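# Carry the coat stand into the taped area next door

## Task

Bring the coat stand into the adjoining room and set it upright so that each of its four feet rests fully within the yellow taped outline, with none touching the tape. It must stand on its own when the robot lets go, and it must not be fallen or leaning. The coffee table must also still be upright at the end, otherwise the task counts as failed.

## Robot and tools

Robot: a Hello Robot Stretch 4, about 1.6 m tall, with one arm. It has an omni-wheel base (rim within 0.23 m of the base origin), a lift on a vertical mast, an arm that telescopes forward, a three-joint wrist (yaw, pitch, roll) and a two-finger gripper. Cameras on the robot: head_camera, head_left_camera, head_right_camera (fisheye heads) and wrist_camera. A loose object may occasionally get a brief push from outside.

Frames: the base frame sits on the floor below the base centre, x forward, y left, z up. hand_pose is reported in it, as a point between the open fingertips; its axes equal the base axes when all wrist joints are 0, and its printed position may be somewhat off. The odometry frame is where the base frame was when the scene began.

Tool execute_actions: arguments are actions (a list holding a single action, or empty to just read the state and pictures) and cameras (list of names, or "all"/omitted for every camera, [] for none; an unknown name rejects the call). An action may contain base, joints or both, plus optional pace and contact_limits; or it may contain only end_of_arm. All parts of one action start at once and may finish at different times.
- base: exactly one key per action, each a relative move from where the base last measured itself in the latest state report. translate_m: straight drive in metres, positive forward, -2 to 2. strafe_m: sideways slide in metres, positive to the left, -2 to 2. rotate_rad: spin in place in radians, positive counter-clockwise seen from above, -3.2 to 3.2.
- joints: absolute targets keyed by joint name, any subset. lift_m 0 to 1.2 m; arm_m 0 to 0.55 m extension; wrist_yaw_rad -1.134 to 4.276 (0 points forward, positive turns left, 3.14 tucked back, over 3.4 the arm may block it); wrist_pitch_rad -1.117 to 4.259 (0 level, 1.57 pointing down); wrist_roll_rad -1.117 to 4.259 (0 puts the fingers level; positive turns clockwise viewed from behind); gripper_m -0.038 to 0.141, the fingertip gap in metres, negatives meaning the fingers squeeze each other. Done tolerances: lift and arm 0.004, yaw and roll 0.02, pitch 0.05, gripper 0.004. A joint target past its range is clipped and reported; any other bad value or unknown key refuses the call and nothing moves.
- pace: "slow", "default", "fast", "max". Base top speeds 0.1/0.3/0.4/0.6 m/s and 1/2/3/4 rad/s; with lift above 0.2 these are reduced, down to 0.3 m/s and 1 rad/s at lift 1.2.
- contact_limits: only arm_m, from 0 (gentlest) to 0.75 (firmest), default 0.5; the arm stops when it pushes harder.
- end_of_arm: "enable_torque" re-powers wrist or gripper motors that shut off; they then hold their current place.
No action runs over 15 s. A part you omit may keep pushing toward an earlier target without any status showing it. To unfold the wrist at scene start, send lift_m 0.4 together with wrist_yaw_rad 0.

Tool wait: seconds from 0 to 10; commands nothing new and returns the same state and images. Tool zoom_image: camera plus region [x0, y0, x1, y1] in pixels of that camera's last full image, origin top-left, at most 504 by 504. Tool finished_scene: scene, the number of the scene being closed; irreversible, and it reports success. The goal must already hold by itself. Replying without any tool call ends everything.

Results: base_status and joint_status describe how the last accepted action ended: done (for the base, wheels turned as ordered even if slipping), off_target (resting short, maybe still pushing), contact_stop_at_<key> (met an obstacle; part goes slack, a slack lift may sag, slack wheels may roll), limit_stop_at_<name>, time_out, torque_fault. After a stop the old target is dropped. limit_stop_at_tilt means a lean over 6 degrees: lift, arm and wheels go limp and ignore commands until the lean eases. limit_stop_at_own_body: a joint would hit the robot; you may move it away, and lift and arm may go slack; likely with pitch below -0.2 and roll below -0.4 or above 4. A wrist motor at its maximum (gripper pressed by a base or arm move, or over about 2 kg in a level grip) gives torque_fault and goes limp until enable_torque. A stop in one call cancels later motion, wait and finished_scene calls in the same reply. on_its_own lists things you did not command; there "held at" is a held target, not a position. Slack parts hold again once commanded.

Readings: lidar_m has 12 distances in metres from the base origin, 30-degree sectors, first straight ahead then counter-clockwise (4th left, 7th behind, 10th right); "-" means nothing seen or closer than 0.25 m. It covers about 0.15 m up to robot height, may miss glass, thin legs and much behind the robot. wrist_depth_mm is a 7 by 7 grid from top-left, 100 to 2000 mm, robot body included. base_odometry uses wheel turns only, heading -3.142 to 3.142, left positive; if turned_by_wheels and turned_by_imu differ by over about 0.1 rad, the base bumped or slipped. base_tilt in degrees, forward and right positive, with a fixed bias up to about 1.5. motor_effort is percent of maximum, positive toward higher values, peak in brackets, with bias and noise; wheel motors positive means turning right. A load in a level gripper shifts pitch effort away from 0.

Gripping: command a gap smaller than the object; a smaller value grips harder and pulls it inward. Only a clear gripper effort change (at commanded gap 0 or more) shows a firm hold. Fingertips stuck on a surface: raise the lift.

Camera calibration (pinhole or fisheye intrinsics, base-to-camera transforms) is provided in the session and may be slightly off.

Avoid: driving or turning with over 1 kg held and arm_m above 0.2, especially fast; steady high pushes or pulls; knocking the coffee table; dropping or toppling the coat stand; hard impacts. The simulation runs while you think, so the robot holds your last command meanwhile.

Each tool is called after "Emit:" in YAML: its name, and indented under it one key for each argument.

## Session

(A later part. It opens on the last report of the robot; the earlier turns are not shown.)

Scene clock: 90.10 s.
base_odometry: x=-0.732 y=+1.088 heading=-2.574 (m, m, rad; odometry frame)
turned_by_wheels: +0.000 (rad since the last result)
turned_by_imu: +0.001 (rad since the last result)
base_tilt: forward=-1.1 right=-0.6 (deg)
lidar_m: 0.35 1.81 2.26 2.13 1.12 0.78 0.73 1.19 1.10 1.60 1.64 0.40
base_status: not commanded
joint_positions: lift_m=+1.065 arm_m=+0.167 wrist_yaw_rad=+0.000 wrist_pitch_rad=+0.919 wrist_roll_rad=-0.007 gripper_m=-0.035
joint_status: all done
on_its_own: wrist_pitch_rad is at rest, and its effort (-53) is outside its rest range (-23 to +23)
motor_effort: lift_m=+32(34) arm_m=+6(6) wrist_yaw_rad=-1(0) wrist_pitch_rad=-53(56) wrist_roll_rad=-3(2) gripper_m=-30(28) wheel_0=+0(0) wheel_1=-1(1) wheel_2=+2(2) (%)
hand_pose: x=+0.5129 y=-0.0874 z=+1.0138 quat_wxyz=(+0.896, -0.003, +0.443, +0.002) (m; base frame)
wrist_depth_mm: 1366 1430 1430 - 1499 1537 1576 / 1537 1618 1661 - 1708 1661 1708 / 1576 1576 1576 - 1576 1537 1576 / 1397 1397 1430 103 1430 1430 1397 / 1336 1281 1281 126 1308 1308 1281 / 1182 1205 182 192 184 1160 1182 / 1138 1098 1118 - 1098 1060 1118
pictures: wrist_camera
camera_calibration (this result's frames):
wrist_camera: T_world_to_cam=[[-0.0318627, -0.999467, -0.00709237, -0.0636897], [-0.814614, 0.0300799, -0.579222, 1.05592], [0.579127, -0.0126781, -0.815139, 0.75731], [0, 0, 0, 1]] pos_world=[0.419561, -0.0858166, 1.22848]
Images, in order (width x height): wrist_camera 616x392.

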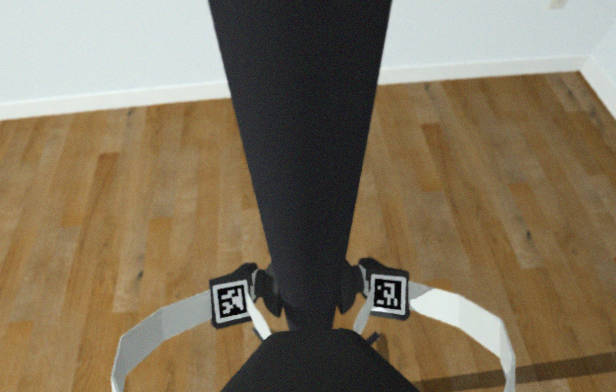

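Emit:
execute_actions:
  actions:
    - {"joints":{"lift_m":1.105},"pace":"slow"}
  cameras: []

Emit:
execute_actions:
  actions:
    - {"base":{"strafe_m":-0.4}}
  cameras: ["head_right_camera"]

Emit:
execute_actions:
  actions:
    - {"base":{"rotate_rad":-3.08},"pace":"slow"}

Scene clock: 97.50 s.
base_odometry: x=-0.732 y=+1.088 heading=-2.574 (m, m, rad; odometry frame)
turned_by_wheels: +0.000 (rad since the last result)
turned_by_imu: +0.002 (rad since the last result)
base_tilt: forward=-1.0 right=-0.5 (deg)
lidar_m: 0.37 1.80 2.26 2.12 1.12 0.78 0.74 1.17 1.09 1.60 1.63 0.37
base_status: not commanded
joint_positions: lift_m=+1.104 arm_m=+0.167 wrist_yaw_rad=+0.000 wrist_pitch_rad=+0.918 wrist_roll_rad=-0.007 gripper_m=-0.035
joint_status: all done
on_its_own: wrist_pitch_rad is at rest, and its effort (-52) is outside its rest range (-23 to +23)
motor_effort: lift_m=+32(34) arm_m=+6(6) wrist_yaw_rad=-1(1) wrist_pitch_rad=-52(55) wrist_roll_rad=-3(3) gripper_m=-30(30) wheel_0=+0(1) wheel_1=-1(1) wheel_2=+2(2) (%)
hand_pose: x=+0.5130 y=-0.0874 z=+1.0529 quat_wxyz=(+0.896, -0.003, +0.443, +0.002) (m; base frame)
wrist_depth_mm: 1366 1397 1430 - 1537 1537 1618 / 1537 1576 1618 - 1756 1756 1708 / 1618 1618 1661 - 1576 1618 1618 / 1464 1464 1464 - 1430 1464 1430 / 1336 1336 1308 122 1308 1336 1336 / 1255 1255 182 192 183 1205 1229 / 1138 1138 1138 - 1138 1118 1118
pictures: none
No camera images: the call's "cameras" was empty. Leave "cameras" out to get every camera's image.

Scene clock: 100.17 s.
base_odometry: x=-0.947 y=+1.425 heading=-2.574 (m, m, rad; odometry frame)
turned_by_wheels: +0.000 (rad since the last result)
turned_by_imu: +0.001 (rad since the last result)
base_tilt: forward=-1.0 right=-0.5 (deg)
lidar_m: 0.38 1.86 2.40 2.51 1.08 0.86 1.70 0.81 0.97 1.21 1.20 0.39
base_status: done
joint_positions: lift_m=+1.104 arm_m=+0.167 wrist_yaw_rad=+0.000 wrist_pitch_rad=+0.919 wrist_roll_rad=-0.007 gripper_m=-0.035
joint_status: not commanded
on_its_own: wrist_pitch_rad is at rest, and its effort (-55) is outside its rest range (-23 to +23)
motor_effort: lift_m=+32(32) arm_m=+6(6) wrist_yaw_rad=-4(4) wrist_pitch_rad=-55(54) wrist_roll_rad=-1(2) gripper_m=-29(30) wheel_0=-1(9) wheel_1=+2(8) wheel_2=+1(2) (%)
hand_pose: x=+0.5130 y=-0.0874 z=+1.0529 quat_wxyz=(+0.896, -0.003, +0.443, +0.002) (m; base frame)
wrist_depth_mm: 1397 1430 1464 - 1537 1576 1397 / 1576 1618 1661 - 1708 1756 1430 / 1618 1618 1661 - 1618 1618 1430 / 1464 1464 1499 105 1430 1464 1397 / 1336 1366 1336 128 1336 1308 1308 / 1229 1229 181 192 185 1205 1229 / 1160 1138 1138 - 1160 1118 1138
pictures: head_right_camera
Images, in order (width x height): head_right_camera 420x672.

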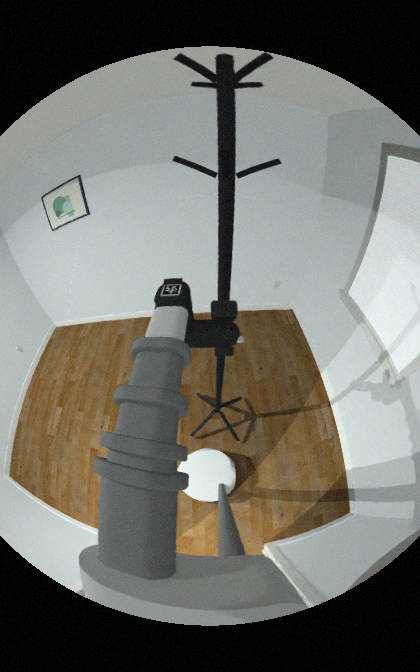

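Scene clock: 104.53 s.
base_odometry: x=-0.947 y=+1.425 heading=+0.629 (m, m, rad; odometry frame)
turned_by_wheels: -3.080 (rad since the last result)
turned_by_imu: -3.056 (rad since the last result)
base_tilt: forward=-1.0 right=-0.5 (deg)
lidar_m: 0.36 0.80 1.00 1.19 1.23 1.72 1.78 1.88 2.54 2.55 1.02 0.40
base_status: done
joint_positions: lift_m=+1.104 arm_m=+0.167 wrist_yaw_rad=+0.000 wrist_pitch_rad=+0.918 wrist_roll_rad=-0.008 gripper_m=-0.035
joint_status: not commanded
on_its_own: wrist_pitch_rad is at rest, and its effort (-52) is outside its rest range (-23 to +23)
motor_effort: lift_m=+32(32) arm_m=+6(6) wrist_yaw_rad=+1(6) wrist_pitch_rad=-52(52) wrist_roll_rad=+0(2) gripper_m=-29(29) wheel_0=+0(4) wheel_1=+2(5) wheel_2=+1(6) (%)
hand_pose: x=+0.5130 y=-0.0875 z=+1.0530 quat_wxyz=(+0.896, -0.004, +0.443, +0.002) (m; base frame)
wrist_depth_mm: 654 946 1464 - - - - / 647 946 1464 - 1756 1756 1808 / 668 946 1576 - 1618 1576 574 / 683 931 1464 - 1430 1397 615 / 715 960 1336 125 1336 878 809 / 960 1025 182 190 185 1008 1182 / 1160 1118 1138 - 1138 1118 1138
pictures: head_camera, head_left_camera, head_right_camera, wrist_camera
camera_calibration (this result's frames):
wrist_camera: T_world_to_cam=[[-0.0317426, -0.999474, -0.00664703, -0.0640256], [-0.814363, 0.0297182, -0.579595, 1.07889], [0.579487, -0.0129847, -0.814878, 0.788682], [0, 0, 0, 1]] pos_world=[0.419544, -0.0858138, 1.26757]
Images, in order (width x height): head_camera 420x560, head_left_camera 420x672, head_right_camera 420x672, wrist_camera 616x392.

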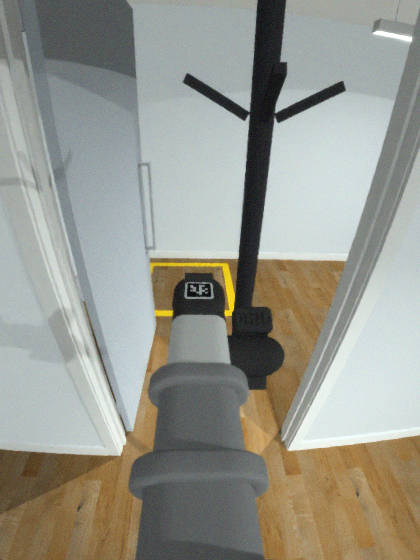

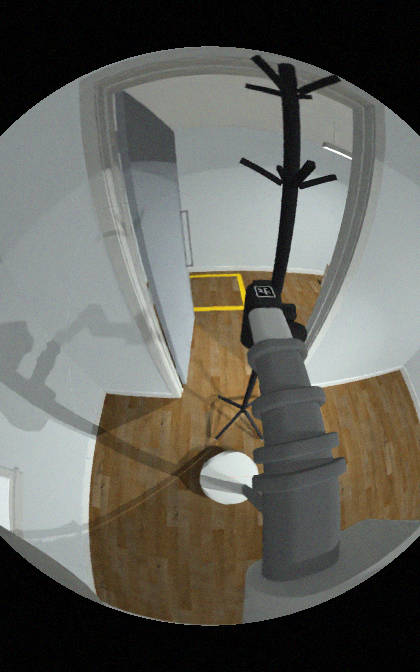

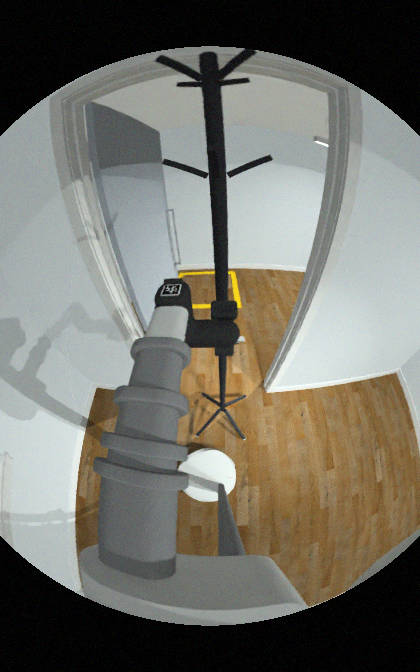

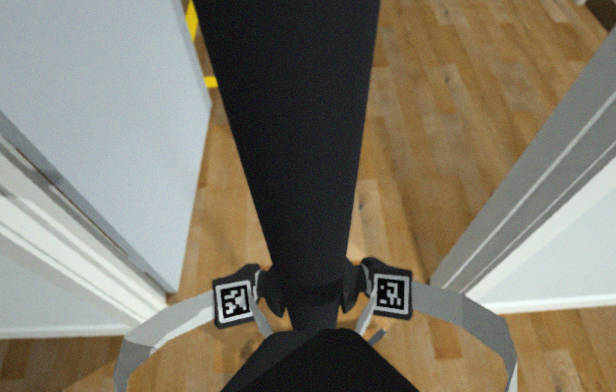

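Emit:
execute_actions:
  actions:
    - {"base":{"translate_m":0.9}}
  cameras: ["head_left_camera","head_right_camera"]

Scene clock: 115.13 s.
base_odometry: x=-0.220 y=+1.955 heading=+0.629 (m, m, rad; odometry frame)
turned_by_wheels: +0.000 (rad since the last result)
turned_by_imu: +0.002 (rad since the last result)
base_tilt: forward=-1.0 right=-0.6 (deg)
lidar_m: 0.36 0.49 0.35 0.34 0.39 1.70 2.70 2.82 0.53 0.49 1.98 0.41
base_status: done
joint_positions: lift_m=+1.104 arm_m=+0.167 wrist_yaw_rad=+0.000 wrist_pitch_rad=+0.917 wrist_roll_rad=-0.007 gripper_m=-0.035
joint_status: not commanded
on_its_own: wrist_pitch_rad is at rest, and its effort (-48) is outside its rest range (-23 to +23)
motor_effort: lift_m=+32(32) arm_m=+6(6) wrist_yaw_rad=-1(3) wrist_pitch_rad=-48(59) wrist_roll_rad=-1(0) gripper_m=-30(31) wheel_0=-2(4) wheel_1=-1(4) wheel_2=+2(9) (%)
hand_pose: x=+0.5133 y=-0.0873 z=+1.0531 quat_wxyz=(+0.897, -0.003, +0.443, +0.002) (m; base frame)
wrist_depth_mm: 1661 1708 - - 1808 1808 1808 / 1808 1863 1808 - 1808 1756 1756 / 621 1618 1661 - 1576 1618 1618 / 591 1499 1464 - 1464 1430 1464 / 609 878 1336 120 1308 1336 1336 / 603 820 182 189 184 1182 1205 / 591 759 1160 - 1138 1118 1138
pictures: head_left_camera, head_right_camera
Images, in order (width x height): head_left_camera 420x672, head_right_camera 420x672.

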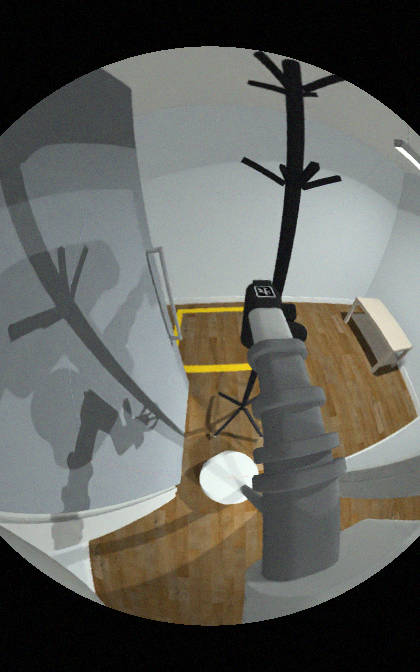

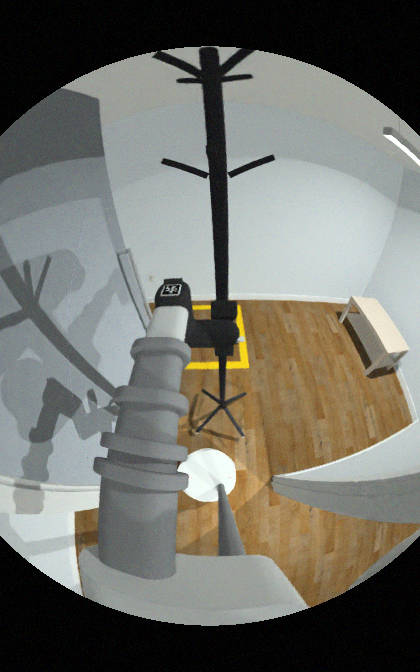

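Emit:
execute_actions:
  actions:
    - {"base":{"translate_m":0.88}}
  cameras: ["head_left_camera"]

Emit:
execute_actions:
  actions:
    - {"base":{"rotate_rad":0.33},"pace":"slow"}

Scene clock: 125.77 s.
base_odometry: x=+0.491 y=+2.473 heading=+0.629 (m, m, rad; odometry frame)
turned_by_wheels: +0.000 (rad since the last result)
turned_by_imu: +0.002 (rad since the last result)
base_tilt: forward=-1.1 right=-0.6 (deg)
lidar_m: 0.36 1.20 1.29 0.33 0.28 0.50 3.67 1.05 1.32 1.82 1.70 0.44
base_status: done
joint_positions: lift_m=+1.104 arm_m=+0.167 wrist_yaw_rad=+0.001 wrist_pitch_rad=+0.917 wrist_roll_rad=-0.007 gripper_m=-0.035
joint_status: not commanded
on_its_own: wrist_pitch_rad is at rest, and its effort (-49) is outside its rest range (-23 to +23)
motor_effort: lift_m=+32(32) arm_m=+6(6) wrist_yaw_rad=-4(3) wrist_pitch_rad=-49(60) wrist_roll_rad=-2(0) gripper_m=-29(30) wheel_0=+1(7) wheel_1=-1(5) wheel_2=+0(8) (%)
hand_pose: x=+0.5134 y=-0.0873 z=+1.0532 quat_wxyz=(+0.897, -0.003, +0.443, +0.002) (m; base frame)
wrist_depth_mm: 788 788 798 - 831 842 854 / 904 917 946 - 960 976 991 / 1060 1078 1098 - 1160 1182 1205 / 1308 1336 1366 - 1397 1430 1397 / 1336 1336 1366 118 1336 1336 1336 / 1255 1255 181 190 186 1205 1229 / 1160 1118 1138 - 1138 1118 1138
pictures: head_left_camera
Images, in order (width x height): head_left_camera 420x672.

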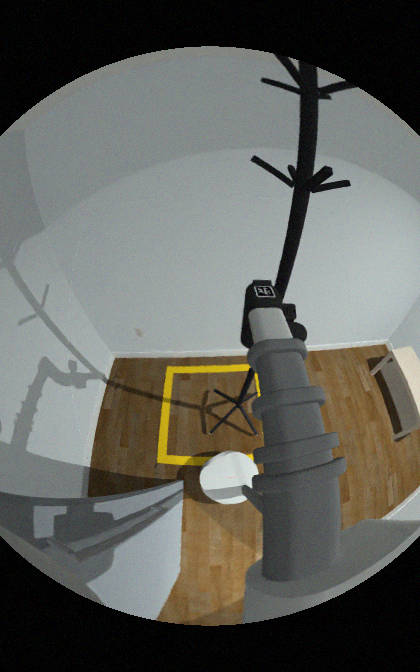

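Scene clock: 127.20 s.
base_odometry: x=+0.491 y=+2.473 heading=+0.960 (m, m, rad; odometry frame)
turned_by_wheels: +0.330 (rad since the last result)
turned_by_imu: +0.328 (rad since the last result)
base_tilt: forward=-1.1 right=-0.5 (deg)
lidar_m: 0.36 0.47 1.23 0.29 0.42 0.82 1.04 1.14 1.83 1.84 1.33 0.32
base_status: done
joint_positions: lift_m=+1.104 arm_m=+0.167 wrist_yaw_rad=+0.001 wrist_pitch_rad=+0.917 wrist_roll_rad=-0.005 gripper_m=-0.035
joint_status: not commanded
on_its_own: wrist_pitch_rad is at rest, and its effort (-46) is outside its rest range (-23 to +23)
motor_effort: lift_m=+32(31) arm_m=+6(6) wrist_yaw_rad=-4(9) wrist_pitch_rad=-46(60) wrist_roll_rad=-9(6) gripper_m=-29(30) wheel_0=+0(5) wheel_1=+1(6) wheel_2=+1(5) (%)
hand_pose: x=+0.5134 y=-0.0873 z=+1.0532 quat_wxyz=(+0.897, -0.003, +0.442, +0.001) (m; base frame)
wrist_depth_mm: 1098 976 917 - - 732 699 / 1205 1182 1098 - - 842 778 / 1336 1464 1336 - - 960 904 / 1397 1499 1464 - 1281 1160 1060 / 1336 1336 1366 - 1336 1308 1255 / 1255 1229 181 175 186 1205 1205 / 1182 1138 1138 - 1138 1138 1138
pictures: head_camera, head_left_camera, head_right_camera, wrist_camera
camera_calibration (this result's frames):
wrist_camera: T_world_to_cam=[[-0.0328299, -0.999426, -0.00830198, -0.0615296], [-0.813445, 0.0315451, -0.580786, 1.08033], [0.580715, -0.0123139, -0.814014, 0.787172], [0, 0, 0, 1]] pos_world=[0.419648, -0.0858802, 1.2677]
Images, in order (width x height): head_camera 420x560, head_left_camera 420x672, head_right_camera 420x672, wrist_camera 616x392.

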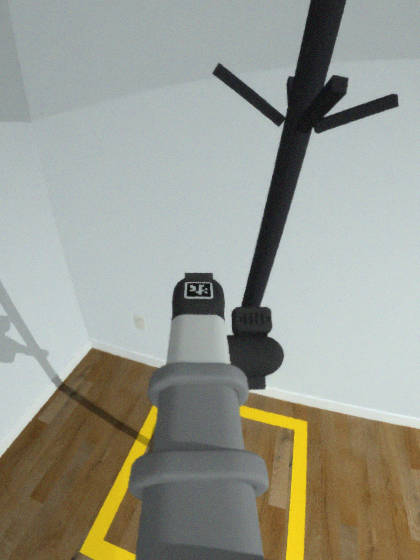

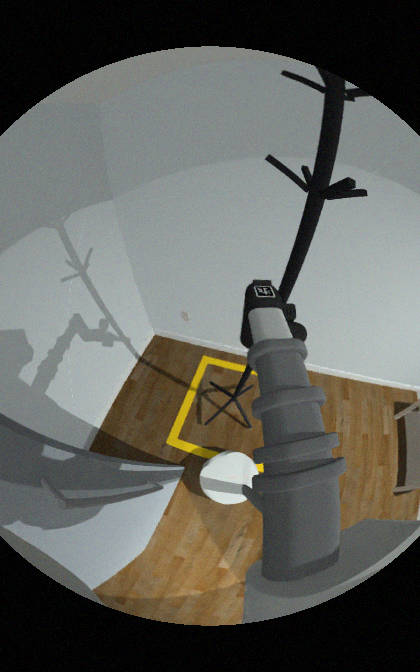

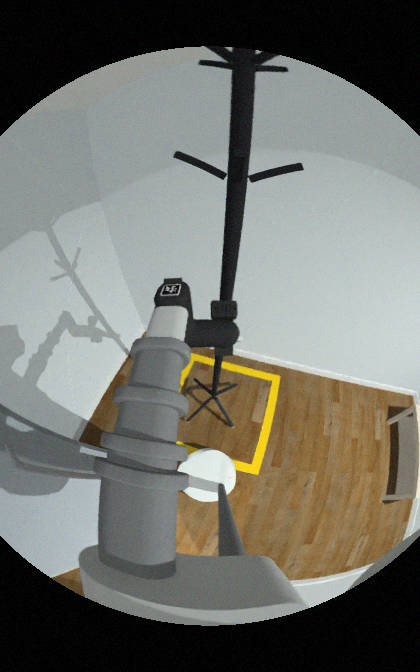

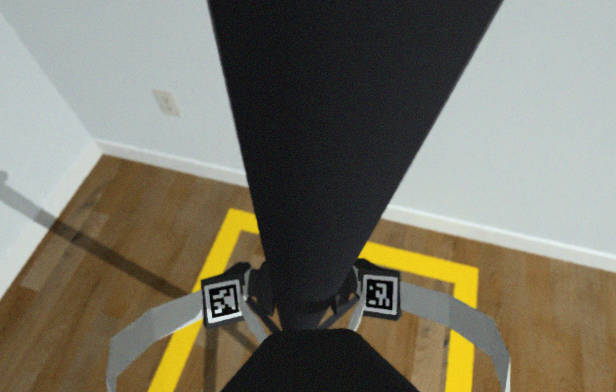

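It swung (possibly a push). Check again.

Emit:
execute_actions:
  actions: []

Scene clock: 137.63 s.
base_odometry: x=+0.491 y=+2.473 heading=+0.959 (m, m, rad; odometry frame)
turned_by_wheels: +0.000 (rad since the last result)
turned_by_imu: +0.004 (rad since the last result)
base_tilt: forward=-1.1 right=-0.6 (deg)
lidar_m: 0.38 1.40 1.24 0.28 0.41 0.80 1.05 1.14 1.84 1.84 1.31 0.44
base_status: done
joint_positions: lift_m=+1.104 arm_m=+0.167 wrist_yaw_rad=+0.000 wrist_pitch_rad=+0.918 wrist_roll_rad=-0.008 gripper_m=-0.035
joint_status: not commanded
on_its_own: wrist_pitch_rad is at rest, and its effort (-51) is outside its rest range (-23 to +23)
motor_effort: lift_m=+31(31) arm_m=+6(6) wrist_yaw_rad=+0(9) wrist_pitch_rad=-51(60) wrist_roll_rad=-2(6) gripper_m=-30(30) wheel_0=+0(5) wheel_1=+1(6) wheel_2=+1(5) (%)
hand_pose: x=+0.5130 y=-0.0874 z=+1.0529 quat_wxyz=(+0.896, -0.003, +0.443, +0.002) (m; base frame)
wrist_depth_mm: 1098 991 - - 778 732 699 / 1255 1182 1138 - 904 842 788 / 1336 1499 1366 - 1060 976 904 / 1397 1499 1464 - 1281 1160 1060 / 1336 1366 1336 113 1336 1308 1255 / 1229 1255 182 169 185 1182 1229 / 1138 1118 1160 - 1160 1118 1138
pictures: head_camera, head_left_camera, head_right_camera, wrist_camera
camera_calibration (this result's frames):
wrist_camera: T_world_to_cam=[[-0.0315082, -0.99948, -0.00689222, -0.0637896], [-0.814498, 0.0296723, -0.579407, 1.07873], [0.57931, -0.0126424, -0.815009, 0.788917], [0, 0, 0, 1]] pos_world=[0.419583, -0.0857908, 1.26756]
Images, in order (width x height): head_camera 420x560, head_left_camera 420x672, head_right_camera 420x672, wrist_camera 616x392.

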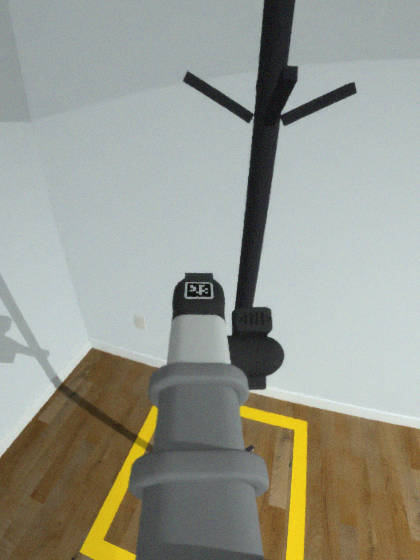

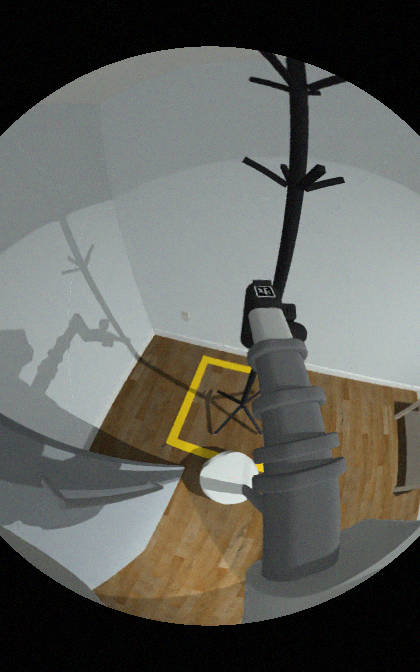

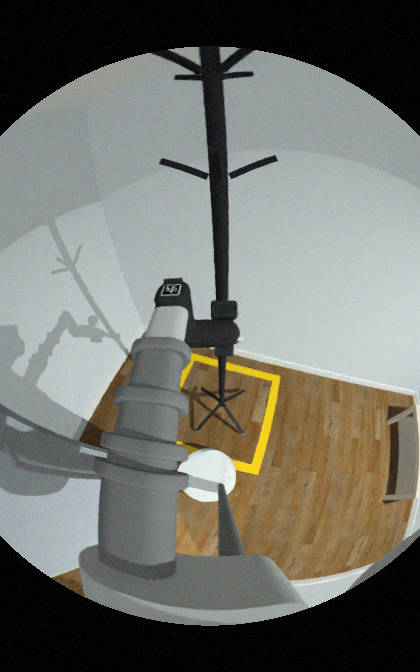

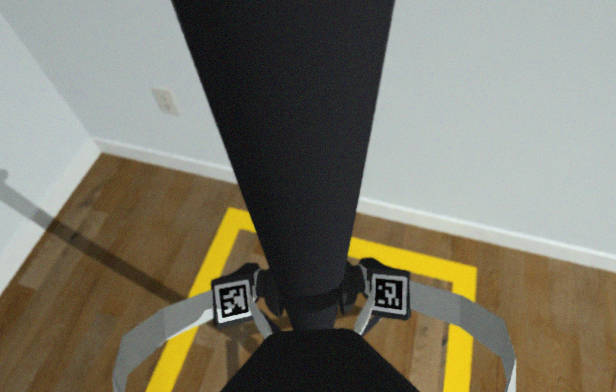

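Emit:
execute_actions:
  actions:
    - {"joints":{"lift_m":1.052},"pace":"slow"}
  cameras: []

Emit:
execute_actions:
  actions:
    - {"joints":{"gripper_m":0.12},"pace":"slow"}
  cameras: ["wrist_camera"]

Emit:
execute_actions:
  actions:
    - {"joints":{"arm_m":0.0}}

Scene clock: 143.20 s.
base_odometry: x=+0.491 y=+2.473 heading=+0.959 (m, m, rad; odometry frame)
turned_by_wheels: +0.000 (rad since the last result)
turned_by_imu: +0.002 (rad since the last result)
base_tilt: forward=-1.0 right=-0.5 (deg)
lidar_m: 0.35 1.39 1.22 0.28 0.42 0.84 1.05 1.15 1.83 1.82 1.30 0.39
base_status: not commanded
joint_positions: lift_m=+1.051 arm_m=+0.167 wrist_yaw_rad=+0.001 wrist_pitch_rad=+0.918 wrist_roll_rad=-0.008 gripper_m=-0.035
joint_status: all done
on_its_own: wrist_pitch_rad is at rest, and its effort (-53) is outside its rest range (-23 to +23)
motor_effort: lift_m=+27(31) arm_m=+6(6) wrist_yaw_rad=-3(3) wrist_pitch_rad=-53(56) wrist_roll_rad=-2(2) gripper_m=-29(28) wheel_0=+0(0) wheel_1=+1(1) wheel_2=+0(1) (%)
hand_pose: x=+0.5131 y=-0.0873 z=+1.0003 quat_wxyz=(+0.896, -0.004, +0.443, +0.002) (m; base frame)
wrist_depth_mm: 1098 976 946 - 778 741 699 / 1255 1182 1118 - 904 831 778 / 1336 1464 1336 - 1060 960 891 / 1366 1430 1397 103 1255 1160 1060 / 1308 1281 1308 128 1281 1281 1229 / 1182 1205 181 190 186 1160 1160 / 1118 1078 1098 - 1098 1078 1078
pictures: none
No camera images: the call's "cameras" was empty. Leave "cameras" out to get every camera's image.

Scene clock: 148.63 s.
base_odometry: x=+0.491 y=+2.473 heading=+0.960 (m, m, rad; odometry frame)
turned_by_wheels: +0.000 (rad since the last result)
turned_by_imu: +0.002 (rad since the last result)
base_tilt: forward=-1.1 right=-0.5 (deg)
lidar_m: 0.40 1.41 1.23 0.29 0.40 0.81 1.05 1.11 1.83 1.85 1.30 0.41
base_status: not commanded
joint_positions: lift_m=+1.052 arm_m=+0.167 wrist_yaw_rad=+0.000 wrist_pitch_rad=+0.902 wrist_roll_rad=-0.007 gripper_m=+0.120
joint_status: all done
motor_effort: lift_m=+21(27) arm_m=+6(6) wrist_yaw_rad=-3(12) wrist_pitch_rad=-5(53) wrist_roll_rad=-3(1) gripper_m=-1(33) wheel_0=+1(3) wheel_1=+2(2) wheel_2=+1(1) (%)
hand_pose: x=+0.5168 y=-0.0874 z=+1.0038 quat_wxyz=(+0.900, -0.003, +0.436, +0.002) (m; base frame)
wrist_depth_mm: 1060 1008 - 809 768 723 683 / 1255 1182 - 931 878 820 768 / 1336 1397 - 1098 1042 946 866 / 1366 1464 118 1308 1229 1098 991 / 1308 1308 216 1308 1308 1255 1182 / 1205 1182 231 209 1160 1160 1182 / 1118 1118 1118 - 1118 1098 1098
pictures: wrist_camera
camera_calibration (this result's frames):
wrist_camera: T_world_to_cam=[[-0.031432, -0.999477, -0.00758322, -0.0633238], [-0.804765, 0.0298066, -0.592845, 1.0618], [0.592761, -0.0125316, -0.805281, 0.729945], [0, 0, 0, 1]] pos_world=[0.419828, -0.0857921, 1.21681]
Images, in order (width x height): wrist_camera 616x392.

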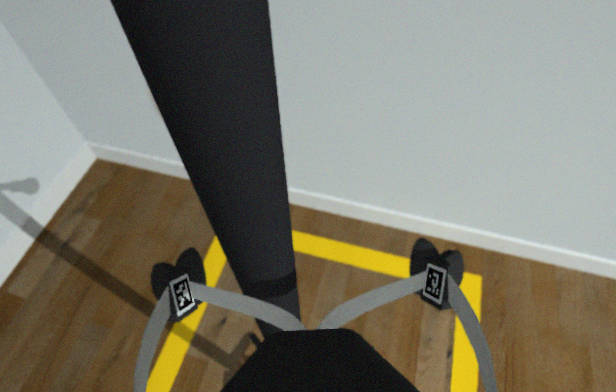

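Scene clock: 150.20 s.
base_odometry: x=+0.491 y=+2.473 heading=+0.960 (m, m, rad; odometry frame)
turned_by_wheels: +0.000 (rad since the last result)
turned_by_imu: +0.001 (rad since the last result)
base_tilt: forward=-1.1 right=-0.6 (deg)
lidar_m: 0.40 1.39 1.23 0.28 0.42 0.83 1.05 1.12 1.84 1.84 1.32 0.43
base_status: not commanded
joint_positions: lift_m=+1.052 arm_m=+0.001 wrist_yaw_rad=+0.000 wrist_pitch_rad=+0.902 wrist_roll_rad=-0.007 gripper_m=+0.120
joint_status: all done
motor_effort: lift_m=+20(21) arm_m=-7(4) wrist_yaw_rad=-1(2) wrist_pitch_rad=-4(6) wrist_roll_rad=-2(2) gripper_m=-1(1) wheel_0=+1(1) wheel_1=+1(1) wheel_2=+1(1) (%)
hand_pose: x=+0.3512 y=-0.0874 z=+1.0038 quat_wxyz=(+0.900, -0.003, +0.436, +0.002) (m; base frame)
wrist_depth_mm: 1229 1182 1060 960 931 866 831 / 1366 1366 1255 1118 1060 991 917 / 1397 1576 1499 1255 1229 1138 1042 / 1397 1464 1430 1397 1397 1308 1229 / 1336 1308 1308 1281 1308 1308 1308 / 1229 1182 1182 1118 1160 1182 1182 / 1118 1118 1118 - 1138 1098 1098
pictures: head_camera, head_left_camera, head_right_camera, wrist_camera
camera_calibration (this result's frames):
wrist_camera: T_world_to_cam=[[-0.0319119, -0.999462, -0.0075919, -0.0684366], [-0.804587, 0.0301946, -0.593067, 0.92875], [0.592977, -0.0128175, -0.805117, 0.827885], [0, 0, 0, 1]] pos_world=[0.254159, -0.0858316, 1.21684]
Images, in order (width x height): head_camera 420x560, head_left_camera 420x672, head_right_camera 420x672, wrist_camera 616x392.

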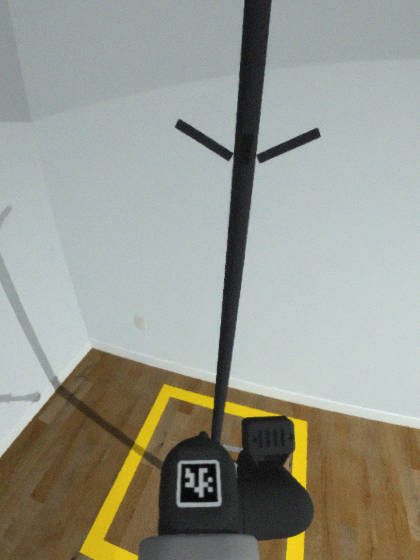

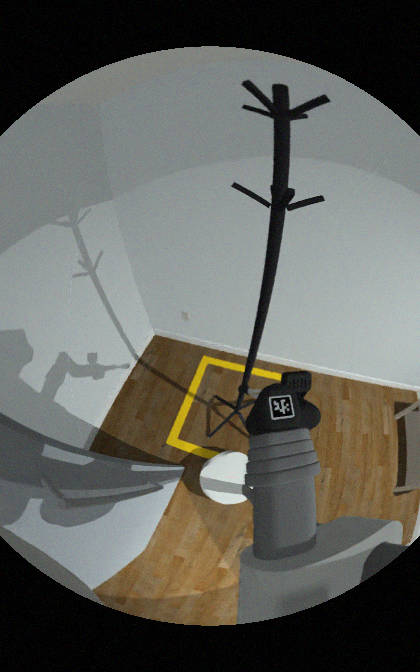

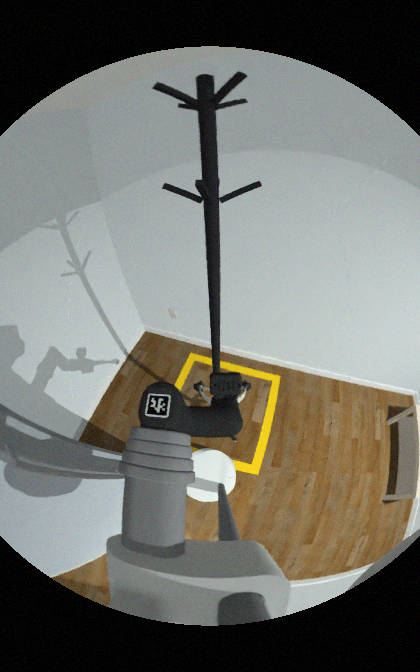

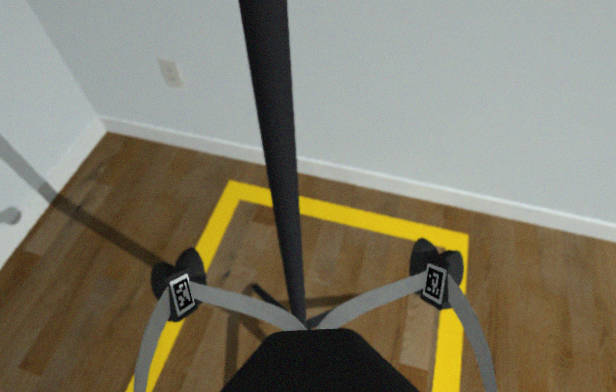

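All feet are inside.

Emit:
finished_scene:
  scene: 1

The scene is finished: the task was done.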